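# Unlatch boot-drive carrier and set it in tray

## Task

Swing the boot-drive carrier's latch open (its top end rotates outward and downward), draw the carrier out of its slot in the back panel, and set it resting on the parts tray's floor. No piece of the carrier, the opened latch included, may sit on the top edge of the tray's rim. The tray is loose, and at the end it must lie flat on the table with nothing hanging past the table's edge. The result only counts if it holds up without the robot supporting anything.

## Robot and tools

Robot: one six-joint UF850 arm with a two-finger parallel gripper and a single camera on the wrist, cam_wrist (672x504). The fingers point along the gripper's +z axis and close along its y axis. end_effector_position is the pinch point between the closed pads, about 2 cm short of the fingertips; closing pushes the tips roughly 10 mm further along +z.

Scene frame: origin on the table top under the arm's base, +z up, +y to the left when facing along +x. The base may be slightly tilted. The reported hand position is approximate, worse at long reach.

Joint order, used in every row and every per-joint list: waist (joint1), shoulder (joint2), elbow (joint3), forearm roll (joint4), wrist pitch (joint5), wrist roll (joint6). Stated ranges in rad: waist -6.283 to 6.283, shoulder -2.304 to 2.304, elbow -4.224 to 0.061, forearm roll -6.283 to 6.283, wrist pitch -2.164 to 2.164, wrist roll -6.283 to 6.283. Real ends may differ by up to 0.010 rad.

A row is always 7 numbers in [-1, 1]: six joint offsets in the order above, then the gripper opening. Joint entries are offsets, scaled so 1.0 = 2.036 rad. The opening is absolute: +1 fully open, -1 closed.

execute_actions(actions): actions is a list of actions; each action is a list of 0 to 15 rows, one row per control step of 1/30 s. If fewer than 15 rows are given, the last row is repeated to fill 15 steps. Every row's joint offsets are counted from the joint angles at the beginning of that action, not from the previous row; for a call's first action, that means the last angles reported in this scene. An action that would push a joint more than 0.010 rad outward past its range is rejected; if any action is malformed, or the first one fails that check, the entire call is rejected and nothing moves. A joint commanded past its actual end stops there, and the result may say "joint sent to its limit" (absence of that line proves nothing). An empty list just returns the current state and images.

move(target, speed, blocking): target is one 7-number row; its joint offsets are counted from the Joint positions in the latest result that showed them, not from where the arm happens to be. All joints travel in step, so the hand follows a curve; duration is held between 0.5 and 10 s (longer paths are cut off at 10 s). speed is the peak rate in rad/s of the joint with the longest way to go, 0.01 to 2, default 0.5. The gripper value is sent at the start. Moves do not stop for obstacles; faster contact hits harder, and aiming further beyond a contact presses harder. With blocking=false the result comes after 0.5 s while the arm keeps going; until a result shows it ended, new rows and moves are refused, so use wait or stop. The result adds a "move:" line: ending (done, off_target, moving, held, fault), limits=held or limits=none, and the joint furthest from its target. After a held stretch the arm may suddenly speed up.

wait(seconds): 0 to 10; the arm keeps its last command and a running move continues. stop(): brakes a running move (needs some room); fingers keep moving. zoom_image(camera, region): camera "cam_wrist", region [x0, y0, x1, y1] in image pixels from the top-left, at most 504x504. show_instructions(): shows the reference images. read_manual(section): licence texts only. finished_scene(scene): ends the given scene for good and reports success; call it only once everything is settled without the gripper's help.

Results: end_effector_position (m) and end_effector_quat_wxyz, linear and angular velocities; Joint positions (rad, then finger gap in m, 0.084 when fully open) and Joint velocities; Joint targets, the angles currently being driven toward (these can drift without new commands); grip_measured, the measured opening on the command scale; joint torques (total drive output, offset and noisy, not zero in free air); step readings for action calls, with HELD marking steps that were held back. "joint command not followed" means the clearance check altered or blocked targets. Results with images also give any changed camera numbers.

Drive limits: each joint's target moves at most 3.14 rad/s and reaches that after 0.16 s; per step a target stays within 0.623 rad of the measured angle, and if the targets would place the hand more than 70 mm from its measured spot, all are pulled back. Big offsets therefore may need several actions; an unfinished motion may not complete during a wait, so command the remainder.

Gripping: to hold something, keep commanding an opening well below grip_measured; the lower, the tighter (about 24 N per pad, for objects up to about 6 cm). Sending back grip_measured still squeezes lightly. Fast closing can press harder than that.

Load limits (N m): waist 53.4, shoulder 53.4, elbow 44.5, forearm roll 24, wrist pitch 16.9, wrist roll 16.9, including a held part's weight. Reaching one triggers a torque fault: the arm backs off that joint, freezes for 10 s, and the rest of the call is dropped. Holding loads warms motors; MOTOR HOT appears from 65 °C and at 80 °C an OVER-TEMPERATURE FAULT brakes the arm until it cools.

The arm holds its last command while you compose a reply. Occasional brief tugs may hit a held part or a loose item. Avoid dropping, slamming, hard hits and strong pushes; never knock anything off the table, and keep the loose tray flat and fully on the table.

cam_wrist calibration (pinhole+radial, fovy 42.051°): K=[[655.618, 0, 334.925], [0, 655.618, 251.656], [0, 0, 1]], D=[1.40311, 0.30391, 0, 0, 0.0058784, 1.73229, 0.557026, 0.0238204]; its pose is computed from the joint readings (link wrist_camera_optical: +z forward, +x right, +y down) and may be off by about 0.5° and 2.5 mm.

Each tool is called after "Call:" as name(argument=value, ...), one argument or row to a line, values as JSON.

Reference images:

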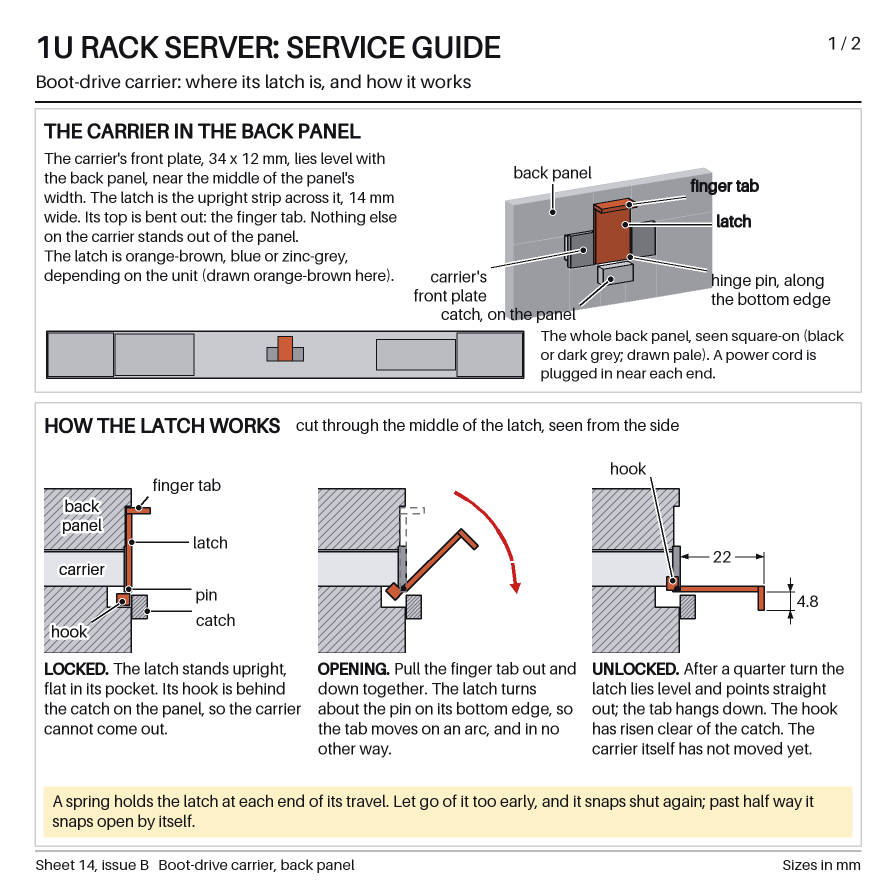

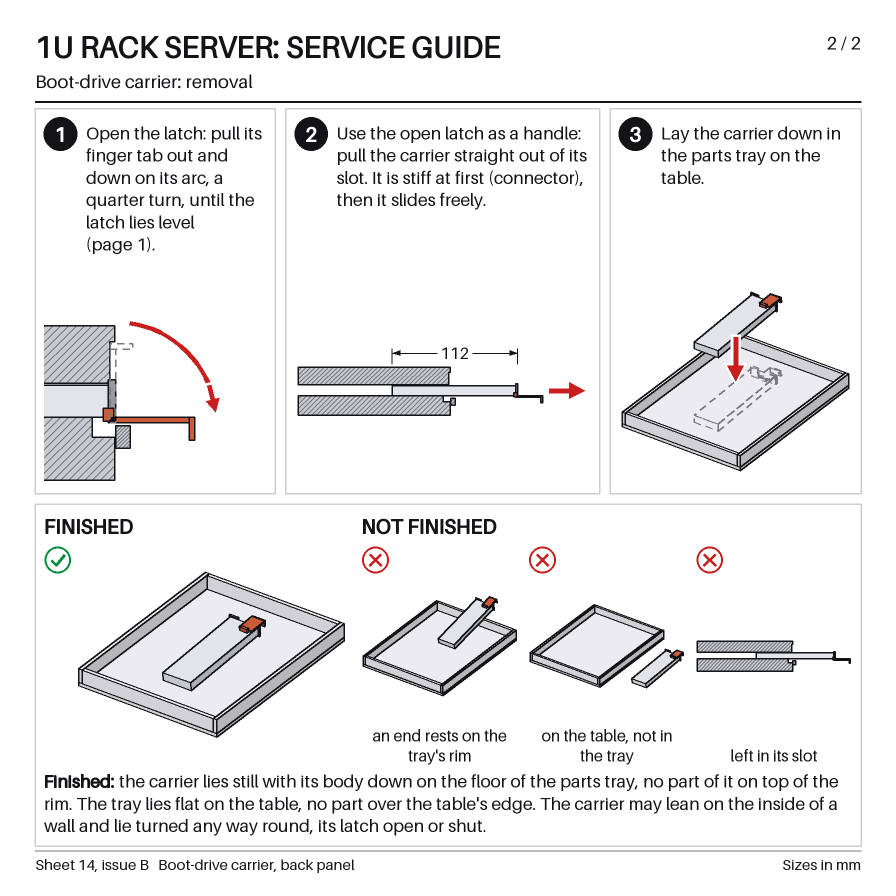

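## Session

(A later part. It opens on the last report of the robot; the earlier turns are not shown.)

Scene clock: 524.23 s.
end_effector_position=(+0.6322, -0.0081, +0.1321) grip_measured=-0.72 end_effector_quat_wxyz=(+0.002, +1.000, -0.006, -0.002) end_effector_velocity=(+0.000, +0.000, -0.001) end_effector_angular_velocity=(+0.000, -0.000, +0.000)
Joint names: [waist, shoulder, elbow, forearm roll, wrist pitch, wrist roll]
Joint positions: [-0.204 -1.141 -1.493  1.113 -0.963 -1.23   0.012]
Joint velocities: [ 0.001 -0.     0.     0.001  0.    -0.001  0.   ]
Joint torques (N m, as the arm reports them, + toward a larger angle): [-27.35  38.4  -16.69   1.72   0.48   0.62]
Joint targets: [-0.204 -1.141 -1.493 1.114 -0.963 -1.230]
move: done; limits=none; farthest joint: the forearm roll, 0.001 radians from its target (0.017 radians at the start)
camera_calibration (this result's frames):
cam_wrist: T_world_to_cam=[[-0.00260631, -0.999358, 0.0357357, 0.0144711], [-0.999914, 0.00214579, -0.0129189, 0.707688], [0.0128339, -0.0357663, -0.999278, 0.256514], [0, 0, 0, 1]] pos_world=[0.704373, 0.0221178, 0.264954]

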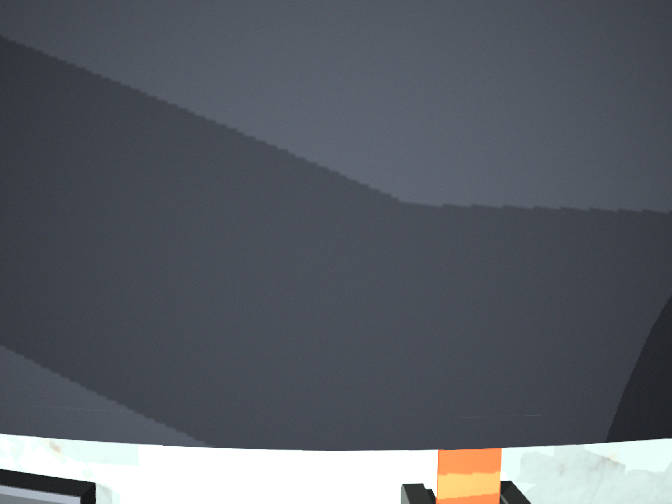

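Call:
execute_actions(
  actions=[
    [[0,0,0,0,0,0,-0.7],[0,0,0,0,0,0,-0.64],[0,0,0,0,0,0,-0.58],[0,0,0,0,0,0,-0.52],[0,0,0,0,0,0,-0.5],[0,0,0,0,0,0,-0.5],[0,0,0,0,0,0,-0.5],[0.0002,-0.001,-0.0022,-0.0002,-0.0006,0.001,-0.5],[0.0005,-0.002,-0.0044,-0.0004,-0.0011,0.002,-0.5],[0.0007,-0.003,-0.0066,-0.0005,-0.0017,0.0031,-0.5],[0.0009,-0.004,-0.0088,-0.0007,-0.0022,0.0041,-0.5],[0.0011,-0.005,-0.011,-0.0009,-0.0028,0.0051,-0.5],[0.0014,-0.006,-0.0133,-0.0011,-0.0033,0.0062,-0.5],[0.0016,-0.007,-0.0155,-0.0012,-0.0039,0.0072,-0.5],[0.0018,-0.008,-0.0177,-0.0014,-0.0044,0.0082,-0.5]],
  ],
)

Call:
wait(
  seconds=0.5,
)

Call:
zoom_image(
  camera="cam_wrist",
  region=[380,404,560,504],
)

Scene clock: 582.77 s.
end_effector_position=(+0.6375, -0.0081, +0.1319) grip_measured=-0.52 end_effector_quat_wxyz=(+0.001, +1.000, -0.006, -0.001) end_effector_velocity=(+0.035, +0.000, -0.002) end_effector_angular_velocity=(+0.010, -0.013, +0.007)
Joint names: [waist, shoulder, elbow, forearm roll, wrist pitch, wrist roll]
Joint positions: [-0.203 -1.149 -1.51   1.112 -0.967 -1.222  0.021]
Joint velocities: [ 0.012 -0.054 -0.117 -0.01  -0.029  0.054  0.   ]
Joint torques (N m, as the arm reports them, + toward a larger angle): [-26.54  35.04 -14.6    0.51  -0.1    0.95]
Joint targets: [-0.201 -1.157 -1.529 1.110 -0.972 -1.213]
Step readings (joint positions):
0: [-0.204 -1.141 -1.493 1.114 -0.963 -1.230]
1: [-0.204 -1.141 -1.493 1.114 -0.963 -1.230]
2: [-0.204 -1.141 -1.493 1.114 -0.963 -1.230]
4: [-0.204 -1.141 -1.493 1.114 -0.962 -1.230]
8: [-0.205 -1.140 -1.493 1.114 -0.962 -1.230]
15: Joint positions above
camera_calibration (this result's frames):
cam_wrist: T_world_to_cam=[[-0.00168777, -0.999405, 0.0344505, 0.014108], [-0.999883, 0.00116235, -0.015266, 0.713286], [0.0152169, -0.0344722, -0.99929, 0.254746], [0, 0, 0, 1]] pos_world=[0.70935, 0.0220522, 0.264969]

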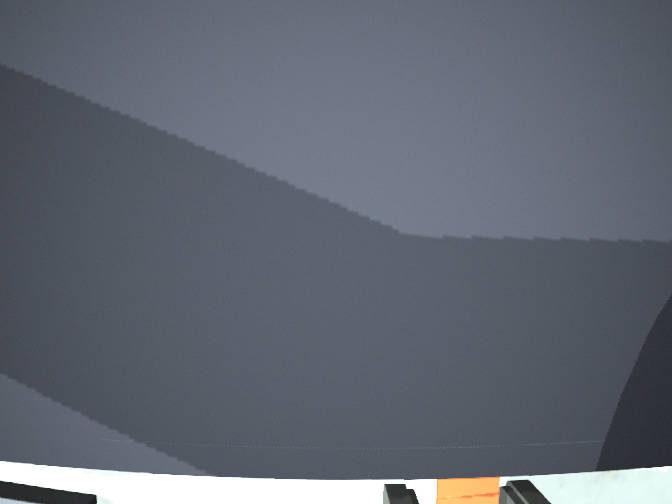

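Scene clock: 583.27 s.
end_effector_position=(+0.6429, -0.0080, +0.1317) grip_measured=-0.52 end_effector_quat_wxyz=(+0.000, +1.000, -0.005, -0.000) end_effector_velocity=(+0.001, -0.000, +0.000) end_effector_angular_velocity=(-0.000, -0.001, +0.000)
Joint names: [waist, shoulder, elbow, forearm roll, wrist pitch, wrist roll]
Joint positions: [-0.201 -1.157 -1.528  1.11  -0.972 -1.213  0.021]
Joint velocities: [-0.    -0.001 -0.002  0.     0.     0.001 -0.   ]
Joint torques (N m, as the arm reports them, + toward a larger angle): [-26.01  33.95 -14.89   1.2   -0.2    0.98]
Joint targets: [-0.201 -1.157 -1.529 1.110 -0.972 -1.213]
wait: 0.50 s; at rest by 0.43 s
camera_calibration (this result's frames):
cam_wrist: T_world_to_cam=[[-0.000865383, -0.999464, 0.0327125, 0.0139235], [-0.999849, 0.000297957, -0.0173467, 0.718921], [0.0173277, -0.0327226, -0.999314, 0.253041], [0, 0, 0, 1]] pos_world=[0.714441, 0.0219819, 0.264882]

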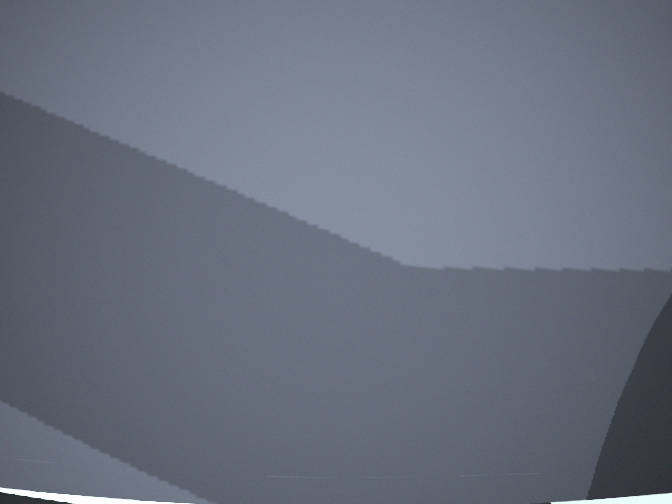

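Region (380, 404, 560, 504) of cam_wrist's 672x504 image, scaled by 2.800, with more detail than that image has.

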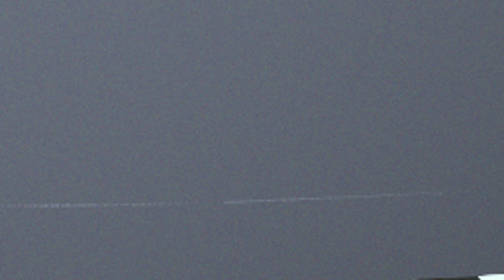

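Call:
execute_actions(
  actions=[
    [[-0.0003,-0.0006,-0.0005,-0.0002,-0.0001,-0.0001,-0.54],[-0.0003,-0.0006,-0.0005,-0.0002,-0.0001,-0.0001,-0.57],[-0.0003,-0.0006,-0.0005,-0.0002,-0.0001,-0.0001,-0.6],[-0.0003,-0.0006,-0.0005,-0.0002,-0.0001,-0.0001,-0.63],[-0.0003,-0.0006,-0.0005,-0.0002,-0.0001,-0.0001,-0.66],[-0.0003,-0.0006,-0.0005,-0.0002,-0.0001,-0.0001,-0.69],[-0.0003,-0.0006,-0.0005,-0.0002,-0.0001,-0.0001,-0.72],[-0.0003,-0.0006,-0.0005,-0.0002,-0.0001,-0.0001,-0.75],[-0.0003,-0.0006,-0.0005,-0.0002,-0.0001,-0.0001,-0.78],[-0.0003,-0.0006,-0.0005,-0.0002,-0.0001,-0.0001,-0.82],[-0.0003,-0.0006,-0.0005,-0.0002,-0.0001,-0.0001,-0.86],[-0.0003,-0.0006,-0.0005,-0.0002,-0.0001,-0.0001,-0.9],[-0.0003,-0.0006,-0.0005,-0.0002,-0.0001,-0.0001,-0.95],[-0.0003,-0.0006,-0.0005,-0.0002,-0.0001,-0.0001,-1]],
  ],
)

Call:
move(
  target=[-0.0019,0.0075,0.0178,0.0048,0.0039,-0.0116,-1],
  speed=0.03,
)

Call:
zoom_image(
  camera="cam_wrist",
  region=[380,404,560,504],
)

Scene clock: 603.33 s.
end_effector_position=(+0.6429, -0.0084, +0.1316) grip_measured=-0.70 end_effector_quat_wxyz=(-0.000, +1.000, -0.005, -0.000) end_effector_velocity=(+0.000, -0.001, +0.000) end_effector_angular_velocity=(-0.002, -0.001, -0.000)
Joint names: [waist, shoulder, elbow, forearm roll, wrist pitch, wrist roll]
Joint positions: [-0.201 -1.158 -1.529  1.11  -0.972 -1.214  0.013]
Joint velocities: [-0.    -0.    -0.001 -0.001  0.002  0.001 -0.   ]
Joint torques (N m, as the arm reports them, + toward a larger angle): [-28.27  31.84 -14.49   0.72   0.39   0.89]
Joint targets: [-0.201 -1.158 -1.529 1.110 -0.972 -1.213]
Step readings (joint positions):
0: [-0.201 -1.157 -1.529 1.110 -0.972 -1.213]
1: [-0.201 -1.157 -1.529 1.110 -0.972 -1.213]
2: [-0.201 -1.157 -1.529 1.110 -0.972 -1.213]
4: [-0.201 -1.158 -1.529 1.110 -0.972 -1.213]
8: [-0.201 -1.158 -1.529 1.110 -0.972 -1.213]
15: Joint positions above
camera_calibration (this result's frames):
cam_wrist: T_world_to_cam=[[-0.000763869, -0.999488, 0.0319809, 0.0136017], [-0.999854, 0.000218104, -0.0170654, 0.718854], [0.0170497, -0.0319893, -0.999343, 0.2532], [0, 0, 0, 1]] pos_world=[0.714443, 0.0215377, 0.264866]

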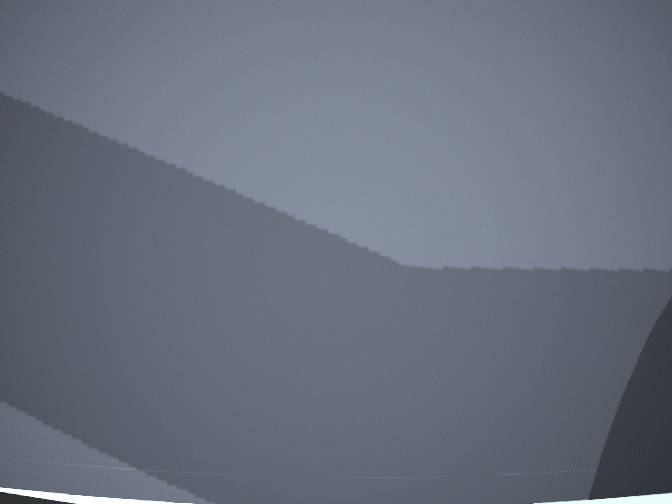

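Scene clock: 604.87 s.
end_effector_position=(+0.6328, -0.0084, +0.1316) grip_measured=-0.70 end_effector_quat_wxyz=(-0.000, +1.000, -0.005, -0.000) end_effector_velocity=(-0.000, +0.000, +0.001) end_effector_angular_velocity=(+0.000, -0.001, +0.000)
Joint names: [waist, shoulder, elbow, forearm roll, wrist pitch, wrist roll]
Joint positions: [-0.205 -1.143 -1.493  1.12  -0.965 -1.237  0.013]
Joint velocities: [-0.001  0.002  0.002  0.001  0.    -0.002  0.   ]
Joint torques (N m, as the arm reports them, + toward a larger angle): [-25.43  35.44 -14.34   0.64  -0.05   0.88]
Joint targets: [-0.205 -1.143 -1.493 1.120 -0.965 -1.237]
move: done; limits=none; farthest joint: the elbow, 0.001 radians from its target (0.037 radians at the start)
camera_calibration (this result's frames):
cam_wrist: T_world_to_cam=[[-0.000885892, -0.999489, 0.0319437, 0.0136835], [-0.999857, 0.000345962, -0.0169041, 0.708788], [0.0168844, -0.0319541, -0.999347, 0.253472], [0, 0, 0, 1]] pos_world=[0.704419, 0.0215308, 0.26485]

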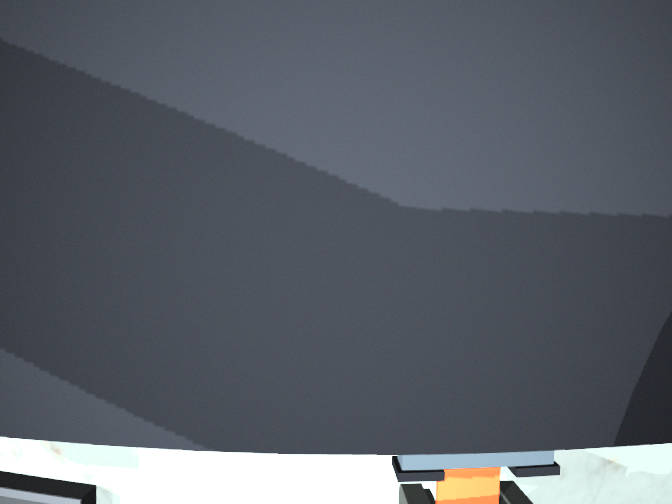

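Region (380, 404, 560, 504) of cam_wrist's 672x504 image, scaled by 2.800, with more detail than that image has.

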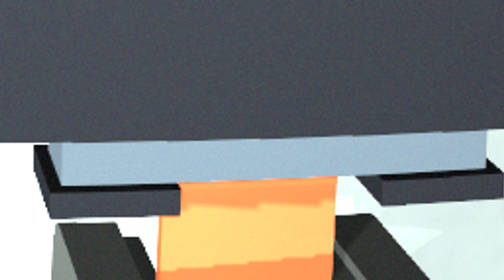

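Call:
move(
  target=[-0.0045,0.0177,0.0424,0.0119,0.0097,-0.0286,-1],
  speed=0.12,
)

Call:
move(
  target=[-0.0074,0.0219,0.0557,0.0164,0.0117,-0.0396,-1],
  speed=0.14,
)

Scene clock: 618.13 s.
end_effector_position=(+0.6083, -0.0079, +0.1316) grip_measured=-0.70 end_effector_quat_wxyz=(+0.000, +1.000, -0.005, -0.000) end_effector_velocity=(-0.001, -0.001, -0.000) end_effector_angular_velocity=(-0.002, -0.000, -0.001)
Joint names: [waist, shoulder, elbow, forearm roll, wrist pitch, wrist roll]
Joint positions: [-0.214 -1.107 -1.407  1.144 -0.945 -1.295  0.013]
Joint velocities: [-0.     0.001  0.003  0.001  0.003 -0.001 -0.   ]
Joint torques (N m, as the arm reports them, + toward a larger angle): [-26.22  34.01 -14.74   0.43  -0.35   0.84]
Joint targets: [-0.214 -1.107 -1.407 1.144 -0.945 -1.295]
move: done; limits=none; farthest joint: the elbow, 0.001 radians from its target (0.086 radians at the start)
camera_calibration (this result's frames):
cam_wrist: T_world_to_cam=[[0.000193705, -0.999456, 0.0329856, 0.0133657], [-0.999854, -0.000756987, -0.017065, 0.684285], [0.0170807, -0.0329775, -0.99931, 0.253744], [0, 0, 0, 1]] pos_world=[0.679849, 0.0222443, 0.264806]

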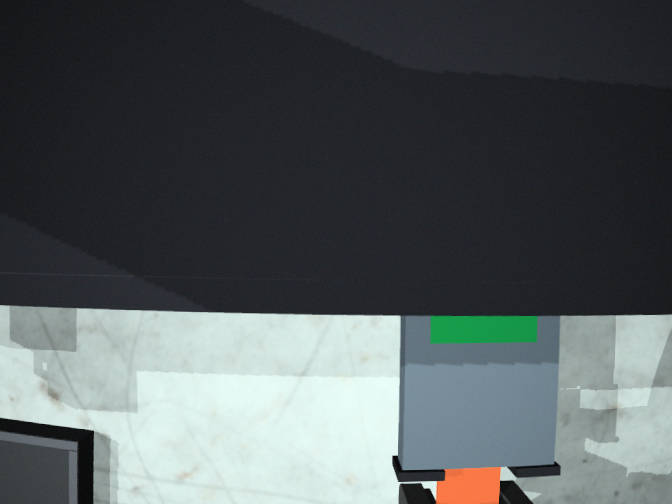

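Scene clock: 619.43 s.
end_effector_position=(+0.5735, -0.0074, +0.1316) grip_measured=-0.70 end_effector_quat_wxyz=(+0.000, +1.000, -0.005, -0.000) end_effector_velocity=(-0.001, +0.000, +0.000) end_effector_angular_velocity=(+0.001, -0.000, -0.001)
Joint names: [waist, shoulder, elbow, forearm roll, wrist pitch, wrist roll]
Joint positions: [-0.229 -1.063 -1.294  1.177 -0.921 -1.375  0.013]
Joint velocities: [-0.     0.001  0.003  0.001 -0.    -0.001 -0.   ]
Joint torques (N m, as the arm reports them, + toward a larger angle): [-25.42  32.86 -14.07   0.38  -0.18   0.88]
Joint targets: [-0.229 -1.062 -1.294 1.177 -0.921 -1.376]
move: done; limits=none; farthest joint: the elbow, 0.001 radians from its target (0.114 radians at the start)
camera_calibration (this result's frames):
cam_wrist: T_world_to_cam=[[0.000363396, -0.999455, 0.0329996, 0.0136876], [-0.999854, -0.000926554, -0.0170519, 0.64945], [0.0170732, -0.0329886, -0.99931, 0.2544], [0, 0, 0, 1]] pos_world=[0.645007, 0.0226742, 0.264847]

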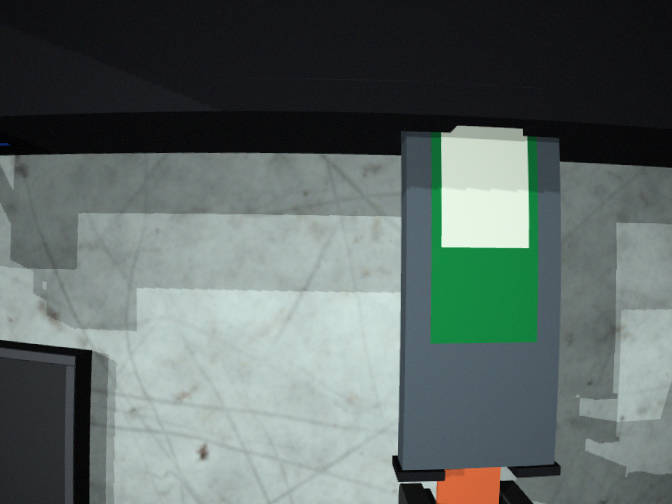

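Call:
execute_actions(
  actions=[
    [[0,0,0,0,0,0,-0.68],[0,0,0,0,0,0,-0.62],[0,0,0,0,0,0,-0.55],[0,0,0,0,0,0,-0.4],[0,0,0,0,0,0,-0.2],[0,0,0,0,0,0,0],[0,0,0,0,0,0,0.15]],
  ],
)

Call:
move(
  target=[0.0066,-0.0391,-0.1143,-0.0426,-0.0303,0.0845,0.15],
  speed=0.25,
)

Call:
zoom_image(
  camera="cam_wrist",
  region=[300,404,640,504],
)

Scene clock: 649.80 s.
end_effector_position=(+0.5735, -0.0074, +0.1316) grip_measured=+0.14 end_effector_quat_wxyz=(+0.000, +1.000, -0.005, -0.000) end_effector_velocity=(-0.000, -0.000, -0.000) end_effector_angular_velocity=(-0.001, +0.001, +0.001)
Joint names: [waist, shoulder, elbow, forearm roll, wrist pitch, wrist roll]
Joint positions: [-0.229 -1.063 -1.294  1.177 -0.921 -1.375  0.05 ]
Joint velocities: [ 0.    -0.    -0.    -0.001  0.001 -0.     0.001]
Joint torques (N m, as the arm reports them, + toward a larger angle): [-24.89  31.09 -14.21   0.62  -0.13   0.88]
Joint targets: [-0.229 -1.063 -1.294 1.177 -0.921 -1.375]
Step readings (joint positions):
0: [-0.229 -1.062 -1.294 1.177 -0.921 -1.376]
1: [-0.229 -1.062 -1.294 1.177 -0.921 -1.376]
2: [-0.229 -1.063 -1.294 1.177 -0.921 -1.376]
4: [-0.229 -1.063 -1.294 1.177 -0.921 -1.375]
8: [-0.229 -1.063 -1.294 1.177 -0.921 -1.375]
15: Joint positions above
camera_calibration (this result's frames):
cam_wrist: T_world_to_cam=[[0.00036029, -0.999455, 0.033001, 0.0136876], [-0.999854, -0.00092349, -0.0170525, 0.649448], [0.0170737, -0.03299, -0.99931, 0.254402], [0, 0, 0, 1]] pos_world=[0.645004, 0.0226727, 0.264849]

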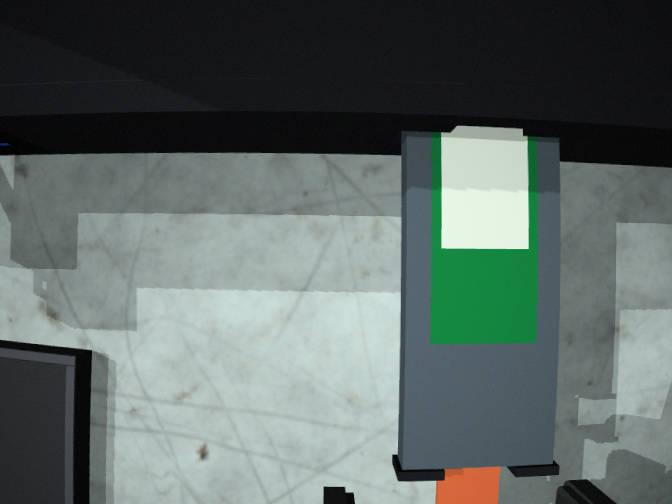

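Scene clock: 651.30 s.
end_effector_position=(+0.6432, -0.0077, +0.1452) grip_measured=+0.14 end_effector_quat_wxyz=(-0.000, +1.000, -0.005, -0.000) end_effector_velocity=(+0.001, +0.000, +0.000) end_effector_angular_velocity=(-0.000, -0.000, +0.002)
Joint names: [waist, shoulder, elbow, forearm roll, wrist pitch, wrist roll]
Joint positions: [-0.216 -1.142 -1.527  1.091 -0.983 -1.204  0.05 ]
Joint velocities: [ 0.001 -0.001 -0.004 -0.001 -0.001  0.002 -0.   ]
Joint torques (N m, as the arm reports them, + toward a larger angle): [-26.46  33.27 -15.38   0.41  -0.16   0.9 ]
Joint targets: [-0.216 -1.142 -1.527 1.090 -0.983 -1.203]
move: done; limits=none; farthest joint: the wrist roll, 0.001 radians from its target (0.172 radians at the start)
camera_calibration (this result's frames):
cam_wrist: T_world_to_cam=[[0.000313648, -0.999475, 0.0324101, 0.0131063], [-0.999847, -0.000879836, -0.0174567, 0.719408], [0.0174761, -0.0323996, -0.999322, 0.266526], [0, 0, 0, 1]] pos_world=[0.714636, 0.0223677, 0.278479]

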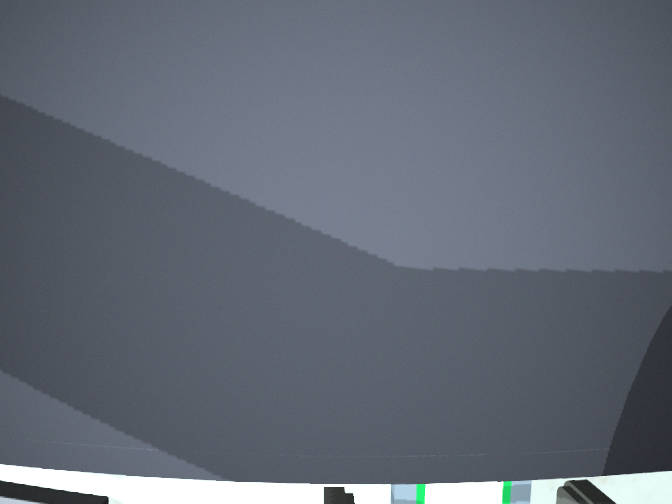

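Region (300, 404, 640, 504) of cam_wrist's 672x504 image, scaled by 1.482, with more detail than that image has; it fills the top 148 rows of this view, and the rest is white.

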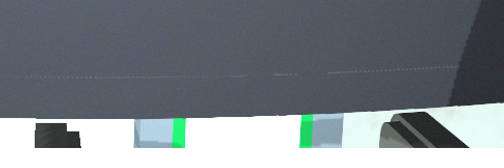

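Call:
execute_actions(
  actions=[
    [[0,0,0,0,0,0,0.08],[0,0,0,0,0,0,0],[0,0,0,0,0,0,-0.07],[0,0,0,0,0,0,-0.13],[0,0,0,0,0,0,-0.17],[0,0,0,0,0,0,-0.2],[0,0,0,0,0,0,-0.23],[0,0,0,0,0,0,-0.26],[0,0,0,0,0,0,-0.29],[0,0,0,0,0,0,-0.33],[0,0,0,0,0,0,-0.38],[0,0,0,0,0,0,-0.45],[0,0,0,0,0,0,-0.55],[0,0,0,0,0,0,-0.65],[0,0,0,0,0,0,-0.75]],
  ],
)

Scene clock: 663.10 s.
end_effector_position=(+0.6432, -0.0077, +0.1453) grip_measured=-0.28 end_effector_quat_wxyz=(-0.000, +1.000, -0.005, -0.000) end_effector_velocity=(-0.000, -0.000, -0.001) end_effector_angular_velocity=(-0.001, +0.001, -0.001)
Joint names: [waist, shoulder, elbow, forearm roll, wrist pitch, wrist roll]
Joint positions: [-0.216 -1.142 -1.527  1.091 -0.983 -1.204  0.032]
Joint velocities: [ 0.001 -0.001  0.    -0.     0.001  0.001 -0.   ]
Joint torques (N m, as the arm reports them, + toward a larger angle): [-25.09  32.97 -14.4    0.18  -0.2    0.89]
Joint targets: [-0.216 -1.142 -1.527 1.091 -0.983 -1.204]
Step readings (joint positions):
0: [-0.216 -1.142 -1.527 1.090 -0.983 -1.203]
1: [-0.216 -1.142 -1.527 1.090 -0.983 -1.203]
2: [-0.216 -1.142 -1.527 1.090 -0.983 -1.203]
4: [-0.216 -1.142 -1.527 1.091 -0.983 -1.203]
8: [-0.216 -1.142 -1.527 1.091 -0.983 -1.204]
15: Joint positions above
camera_calibration (this result's frames):
cam_wrist: T_world_to_cam=[[0.000366632, -0.999474, 0.0324145, 0.0130702], [-0.999847, -0.000933724, -0.0174816, 0.719423], [0.0175027, -0.0324031, -0.999322, 0.266543], [0, 0, 0, 1]] pos_world=[0.714643, 0.0223719, 0.278516]

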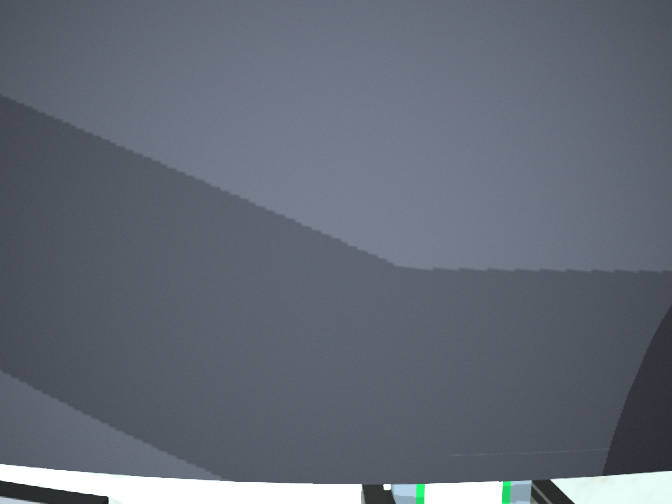

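Call:
move(
  target=[-0.0070,0.0253,0.0605,0.0156,0.0135,-0.0394,-0.75],
  speed=0.15,
)

Call:
move(
  target=[-0.0078,0.0222,0.0557,0.0152,0.0120,-0.0388,-0.75],
  speed=0.15,
)

Scene clock: 679.73 s.
end_effector_position=(+0.6081, -0.0073, +0.1451) grip_measured=-0.28 end_effector_quat_wxyz=(-0.000, +1.000, -0.004, -0.000) end_effector_velocity=(-0.001, -0.000, -0.000) end_effector_angular_velocity=(+0.000, +0.001, -0.001)
Joint names: [waist, shoulder, elbow, forearm roll, wrist pitch, wrist roll]
Joint positions: [-0.23  -1.091 -1.404  1.122 -0.955 -1.284  0.032]
Joint velocities: [-0.001  0.001  0.003  0.     0.    -0.001 -0.   ]
Joint torques (N m, as the arm reports them, + toward a larger angle): [-27.04  33.81 -15.8    0.26  -0.37   0.72]
Joint targets: [-0.230 -1.091 -1.403 1.122 -0.955 -1.284]
move: done; limits=none; farthest joint: the forearm roll, 0.001 radians from its target (0.032 radians at the start)
camera_calibration (this result's frames):
cam_wrist: T_world_to_cam=[[0.000455259, -0.999479, 0.0322658, 0.013413], [-0.999853, -0.00100813, -0.0171208, 0.68427], [0.0171444, -0.0322532, -0.999333, 0.267257], [0, 0, 0, 1]] pos_world=[0.679581, 0.0227158, 0.278361]

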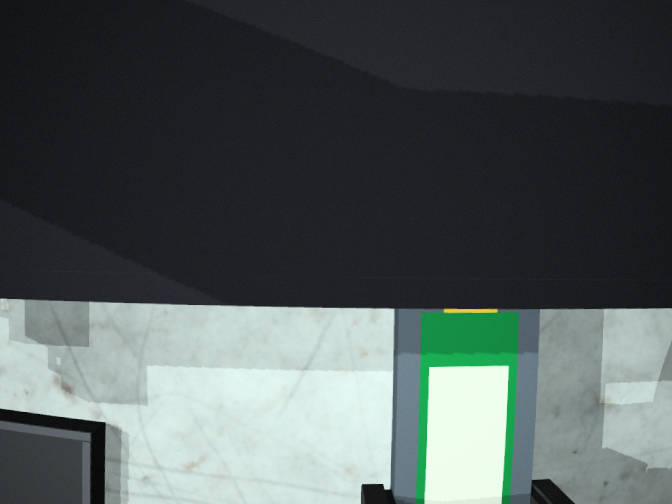

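Scene clock: 681.00 s.
end_effector_position=(+0.5731, -0.0069, +0.1451) grip_measured=-0.28 end_effector_quat_wxyz=(-0.000, +1.000, -0.004, -0.000) end_effector_velocity=(-0.001, +0.000, +0.000) end_effector_angular_velocity=(-0.001, +0.000, +0.000)
Joint names: [waist, shoulder, elbow, forearm roll, wrist pitch, wrist roll]
Joint positions: [-0.246 -1.046 -1.291  1.153 -0.931 -1.362  0.032]
Joint velocities: [-0.     0.001  0.003  0.     0.001 -0.001 -0.   ]
Joint torques (N m, as the arm reports them, + toward a larger angle): [-25.13  31.82 -15.75   0.24  -0.02   0.81]
Joint targets: [-0.246 -1.046 -1.290 1.153 -0.931 -1.363]
move: done; limits=none; farthest joint: the wrist roll, 0.001 radians from its target (0.079 radians at the start)
camera_calibration (this result's frames):
cam_wrist: T_world_to_cam=[[0.000767456, -0.999486, 0.032064, 0.0137052], [-0.999854, -0.00131428, -0.0170366, 0.649324], [0.01707, -0.0320463, -0.999341, 0.267858], [0, 0, 0, 1]] pos_world=[0.644646, 0.0231354, 0.278304]

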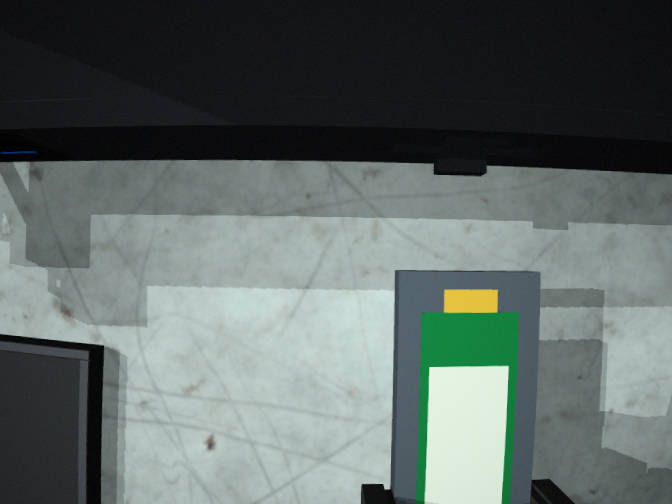

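Call:
move(
  target=[0.0517,0.054,0.0447,0.0395,0.011,-0.721,-0.75],
  speed=1.1,
)

Scene clock: 734.73 s.
end_effector_position=(+0.5749, +0.0640, +0.1246) grip_measured=-0.28 end_effector_quat_wxyz=(+0.002, +0.734, +0.679, -0.001) end_effector_velocity=(-0.000, -0.000, +0.000) end_effector_angular_velocity=(-0.001, -0.000, +0.002)
Joint names: [waist, shoulder, elbow, forearm roll, wrist pitch, wrist roll]
Joint positions: [-0.141 -0.936 -1.2    1.234 -0.908 -2.83   0.032]
Joint velocities: [-0.001  0.001  0.001  0.     0.001 -0.003  0.   ]
Joint torques (N m, as the arm reports them, + toward a larger angle): [-25.15  30.87 -14.41   0.13  -0.21   0.99]
Joint targets: [-0.141 -0.936 -1.200 1.234 -0.908 -2.830]
move: done; limits=none; farthest joint: the waist, 0.000 radians from its target (0.105 radians at the start)
camera_calibration (this result's frames):
cam_wrist: T_world_to_cam=[[0.99717, -0.0676841, 0.0327139, -0.547384], [-0.0672749, -0.997644, -0.0134527, 0.178014], [0.0335474, 0.0112138, -0.999374, 0.237417], [0, 0, 0, 1]] pos_world=[0.549846, 0.137883, 0.25757]

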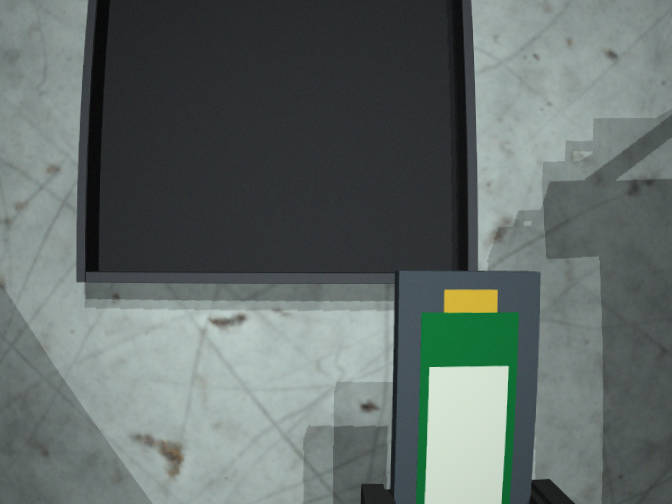

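Call:
move(
  target=[0.1337,0.1284,0.1090,0.1057,0.0297,0.0325,-0.75],
  speed=0.3,
)

Scene clock: 771.67 s.
end_effector_position=(+0.5334, +0.2291, +0.0697) grip_measured=-0.28 end_effector_quat_wxyz=(-0.001, +0.732, +0.681, -0.001) end_effector_velocity=(-0.001, +0.002, -0.001) end_effector_angular_velocity=(-0.000, +0.000, +0.001)
Joint names: [waist, shoulder, elbow, forearm roll, wrist pitch, wrist roll]
Joint positions: [ 0.131 -0.675 -0.978  1.448 -0.848 -2.764  0.032]
Joint velocities: [ 0.003  0.002  0.002  0.002  0.001 -0.    -0.   ]
Joint torques (N m, as the arm reports them, + toward a larger angle): [-22.75  27.98 -11.58   1.13  -0.26   0.74]
Joint targets: [0.131 -0.674 -0.978 1.449 -0.848 -2.764]
move: done; limits=none; farthest joint: the forearm roll, 0.001 radians from its target (0.216 radians at the start)
camera_calibration (this result's frames):
cam_wrist: T_world_to_cam=[[0.997597, -0.0619743, 0.0309895, -0.494427], [-0.0614478, -0.997954, -0.0176657, 0.336421], [0.0320209, 0.015719, -0.999364, 0.181834], [0, 0, 0, 1]] pos_world=[0.508089, 0.302232, 0.202983]

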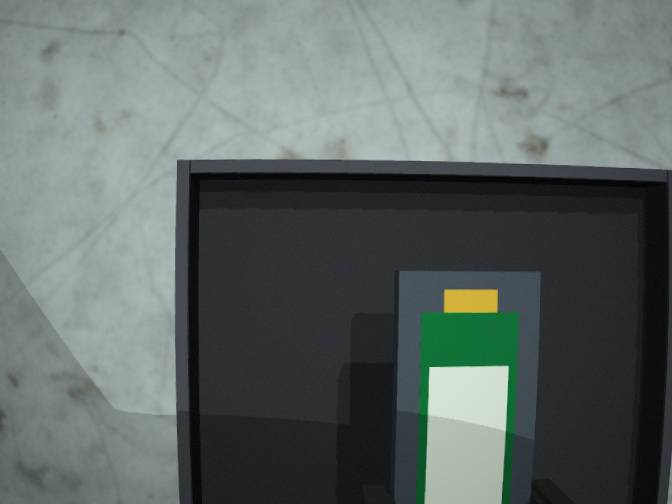

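Call:
move(
  target=[0.0257,-0.0282,-0.0115,0.0398,0.0085,-0.0220,-0.75],
  speed=0.12,
)

Call:
move(
  target=[0.0028,-0.0033,-0.0014,0.0045,0.0009,-0.0024,-0.75],
  speed=0.015,
)

Scene clock: 793.57 s.
end_effector_position=(+0.5336, +0.2296, +0.0338) grip_measured=-0.28 end_effector_quat_wxyz=(-0.000, +0.732, +0.681, +0.000) end_effector_velocity=(+0.000, -0.001, -0.001) end_effector_angular_velocity=(-0.002, -0.001, +0.000)
Joint names: [waist, shoulder, elbow, forearm roll, wrist pitch, wrist roll]
Joint positions: [ 0.183 -0.732 -1.001  1.529 -0.831 -2.808  0.032]
Joint velocities: [ 0.002 -0.002 -0.002  0.002  0.003 -0.001 -0.   ]
Joint torques (N m, as the arm reports them, + toward a larger angle): [-21.93  29.67 -11.04   0.2   -0.19   0.9 ]
Joint targets: [0.183 -0.732 -1.001 1.529 -0.831 -2.809]
move: done; limits=none; farthest joint: the shoulder, 0.001 radians from its target (0.058 radians at the start)
camera_calibration (this result's frames):
cam_wrist: T_world_to_cam=[[0.997559, -0.0620452, 0.0320512, -0.493451], [-0.0614827, -0.997941, -0.0182503, 0.336377], [0.0331176, 0.0162351, -0.99932, 0.145238], [0, 0, 0, 1]] pos_world=[0.508118, 0.30271, 0.167093]

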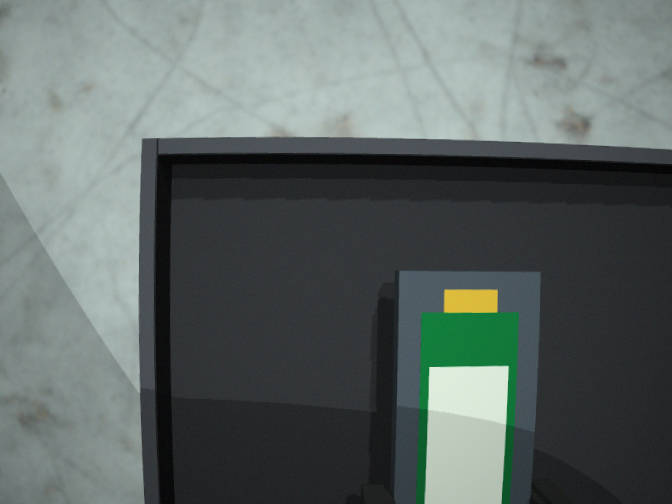

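Scene clock: 794.43 s.
end_effector_position=(+0.5335, +0.2295, +0.0298) grip_measured=-0.28 end_effector_quat_wxyz=(-0.000, +0.732, +0.681, +0.000) end_effector_velocity=(+0.001, +0.000, -0.001) end_effector_angular_velocity=(+0.000, -0.002, -0.000)
Joint names: [waist, shoulder, elbow, forearm roll, wrist pitch, wrist roll]
Joint positions: [ 0.189 -0.738 -1.004  1.538 -0.829 -2.813  0.032]
Joint velocities: [ 0.001 -0.001 -0.002  0.003  0.    -0.001  0.   ]
Joint torques (N m, as the arm reports them, + toward a larger angle): [-20.75  30.12 -11.25   0.58  -0.31   0.79]
Joint targets: [0.189 -0.739 -1.004 1.538 -0.829 -2.813]
move: done; limits=none; farthest joint: the waist, 0.000 radians from its target (0.006 radians at the start)
camera_calibration (this result's frames):
cam_wrist: T_world_to_cam=[[0.997529, -0.0624293, 0.0322254, -0.493165], [-0.0618683, -0.99792, -0.0181221, 0.33638], [0.0332897, 0.0160836, -0.999316, 0.141227], [0, 0, 0, 1]] pos_world=[0.508056, 0.30262, 0.163119]

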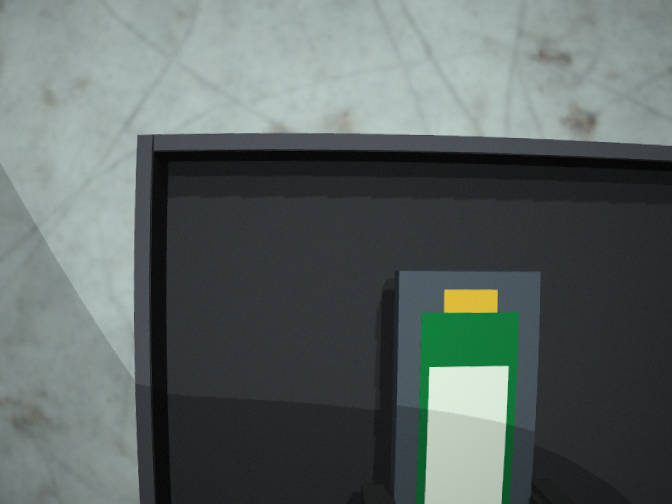

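Call:
move(
  target=[0.0021,-0.0025,-0.0011,0.0034,0.0007,-0.0018,-0.75],
  speed=0.012,
)

Call:
zoom_image(
  camera="cam_wrist",
  region=[340,250,480,350],
)

Scene clock: 805.80 s.
end_effector_position=(+0.5335, +0.2294, +0.0269) grip_measured=-0.28 end_effector_quat_wxyz=(-0.000, +0.732, +0.681, +0.000) end_effector_velocity=(-0.000, -0.000, -0.001) end_effector_angular_velocity=(-0.000, +0.000, -0.001)
Joint names: [waist, shoulder, elbow, forearm roll, wrist pitch, wrist roll]
Joint positions: [ 0.193 -0.743 -1.006  1.545 -0.828 -2.817  0.032]
Joint velocities: [ 0.002 -0.002 -0.001  0.003  0.001 -0.001 -0.   ]
Joint torques (N m, as the arm reports them, + toward a larger angle): [-21.03  29.54 -11.05  -0.08  -0.43   0.83]
Joint targets: [0.193 -0.743 -1.006 1.545 -0.828 -2.817]
move: done; limits=none; farthest joint: the waist, 0.000 radians from its target (0.004 radians at the start)
camera_calibration (this result's frames):
cam_wrist: T_world_to_cam=[[0.997505, -0.0626906, 0.0324568, -0.493003], [-0.0621318, -0.997907, -0.0179509, 0.336354], [0.0335142, 0.0158895, -0.999312, 0.138221], [0, 0, 0, 1]] pos_world=[0.508039, 0.302547, 0.160165]

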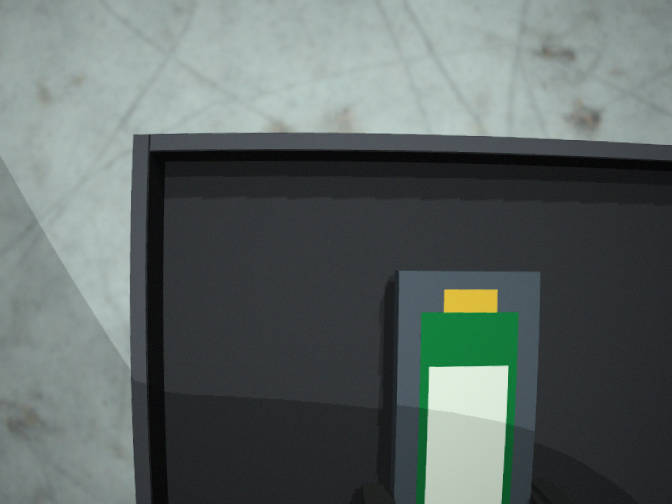

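Region (340, 250, 480, 350) of cam_wrist's 672x504 image, scaled by 3.600, with more detail than that image has; it fills the top 360 rows of this view, and the rest is white.

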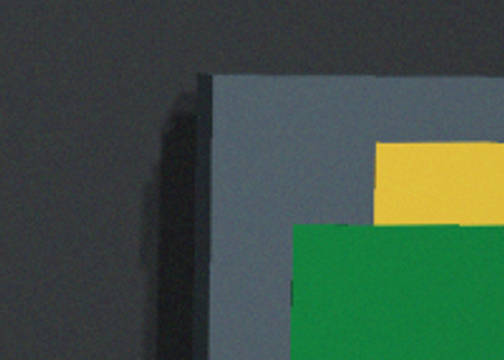

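Call:
execute_actions(
  actions=[
    [[0.0002,-0.0002,-0.0001,0.0003,0.0001,-0.0002,-0.75],[0.0004,-0.0005,-0.0002,0.0007,0.0001,-0.0004,-0.75],[0.0006,-0.0007,-0.0003,0.001,0.0002,-0.0005,-0.75],[0.0008,-0.001,-0.0004,0.0014,0.0003,-0.0007,-0.75],[0.001,-0.0012,-0.0005,0.0017,0.0004,-0.0009,-0.7],[0.001,-0.0012,-0.0005,0.0017,0.0004,-0.0009,-0.6],[0.001,-0.0012,-0.0005,0.0017,0.0004,-0.0009,-0.5],[0.001,-0.0012,-0.0005,0.0017,0.0004,-0.0009,-0.4],[0.001,-0.0012,-0.0005,0.0017,0.0004,-0.0009,-0.34],[0.001,-0.0012,-0.0005,0.0017,0.0004,-0.0009,-0.3],[0.001,-0.0012,-0.0005,0.0017,0.0004,-0.0009,-0.27],[0.001,-0.0012,-0.0005,0.0017,0.0004,-0.0009,-0.25],[0.001,-0.0012,-0.0005,0.0017,0.0004,-0.0009,-0.23],[0.001,-0.0012,-0.0005,0.0017,0.0004,-0.0009,-0.2],[0.001,-0.0012,-0.0005,0.0017,0.0004,-0.0009,-0.15]],
    [[0,0,0,0,0,0,-0.05],[0,0,0,0,0,0,0.05],[0,0,0,0,0,0,0.1]],
  ],
)

Scene clock: 822.20 s.
end_effector_position=(+0.5334, +0.2292, +0.0254) grip_measured=+0.09 end_effector_quat_wxyz=(-0.000, +0.732, +0.681, -0.000) end_effector_velocity=(+0.000, -0.000, +0.000) end_effector_angular_velocity=(+0.000, -0.001, +0.000)
Joint names: [waist, shoulder, elbow, forearm roll, wrist pitch, wrist roll]
Joint positions: [ 0.195 -0.746 -1.007  1.548 -0.827 -2.818  0.048]
Joint velocities: [-0.001  0.    -0.     0.    -0.    -0.     0.   ]
Joint torques (N m, as the arm reports them, + toward a larger angle): [-20.75  29.68 -11.21   0.51  -0.43   1.1 ]
Joint targets: [0.195 -0.746 -1.007 1.548 -0.827 -2.818]
Step readings (joint positions; steps 1 to 15: 1st action; 16 to 30: 2nd action):
0: [0.193 -0.743 -1.006 1.545 -0.828 -2.817]
1: [0.193 -0.743 -1.006 1.545 -0.828 -2.817]
2: [0.193 -0.743 -1.006 1.545 -0.828 -2.817]
4: [0.193 -0.744 -1.007 1.545 -0.828 -2.817]
8: [0.194 -0.745 -1.007 1.547 -0.827 -2.818]
15: [0.195 -0.746 -1.007 1.548 -0.827 -2.818]
16: [0.195 -0.746 -1.007 1.548 -0.827 -2.818]
17: [0.195 -0.746 -1.007 1.548 -0.827 -2.818]
19: [0.195 -0.746 -1.007 1.548 -0.827 -2.818]
23: [0.195 -0.746 -1.007 1.548 -0.827 -2.818]
30: Joint positions above
camera_calibration (this result's frames):
cam_wrist: T_world_to_cam=[[0.997481, -0.0630494, 0.0325077, -0.49276], [-0.0624991, -0.997888, -0.0176757, 0.336333], [0.0335535, 0.0155995, -0.999315, 0.136791], [0, 0, 0, 1]] pos_world=[0.50795, 0.302421, 0.158661]

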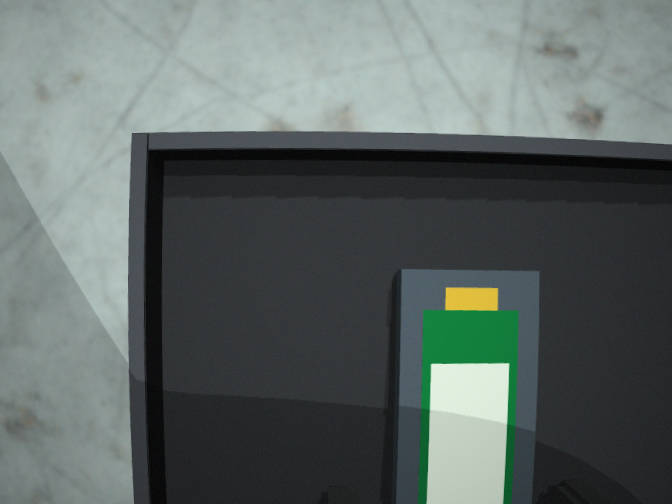

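Call:
move(
  target=[-0.1125,0.0481,0.0236,-0.1267,-0.0354,0.0265,0.1],
  speed=0.35,
)

Scene clock: 835.33 s.
end_effector_position=(+0.5283, +0.1801, +0.1388) grip_measured=+0.09 end_effector_quat_wxyz=(-0.001, +0.732, +0.681, -0.001) end_effector_velocity=(+0.000, -0.000, +0.001) end_effector_angular_velocity=(-0.000, +0.000, +0.001)
Joint names: [waist, shoulder, elbow, forearm roll, wrist pitch, wrist roll]
Joint positions: [-0.034 -0.648 -0.959  1.29  -0.899 -2.765  0.048]
Joint velocities: [-0.002  0.001 -0.    -0.003 -0.001  0.001 -0.   ]
Joint torques (N m, as the arm reports them, + toward a larger angle): [-20.45  26.12 -12.68   0.08  -0.35   0.87]
Joint targets: [-0.034 -0.648 -0.959 1.290 -0.899 -2.765]
move: done; limits=none; farthest joint: the wrist roll, 0.001 radians from its target (0.054 radians at the start)
camera_calibration (this result's frames):
cam_wrist: T_world_to_cam=[[0.997628, -0.0624457, 0.028962, -0.49412], [-0.0619629, -0.997929, -0.0172785, 0.288639], [0.029981, 0.015443, -0.999431, 0.253007], [0, 0, 0, 1]] pos_world=[0.503247, 0.253278, 0.272161]

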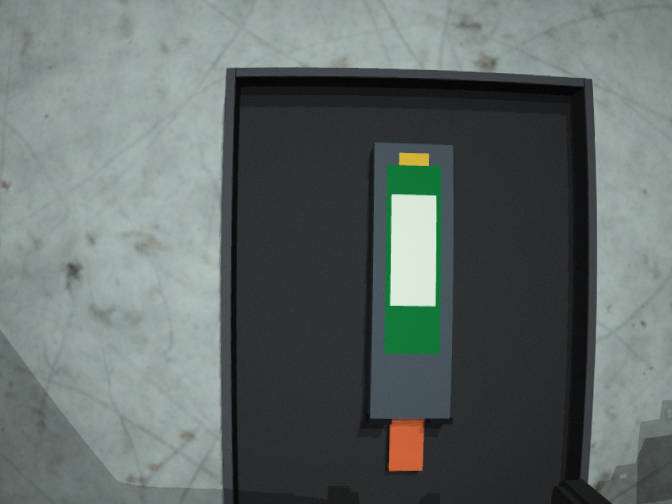

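The carrier is lying in the middle of the tray, clear of the rim, so I'm ending scene 1.

Call:
finished_scene(
  scene=1,
)

The scene is finished: the task was done.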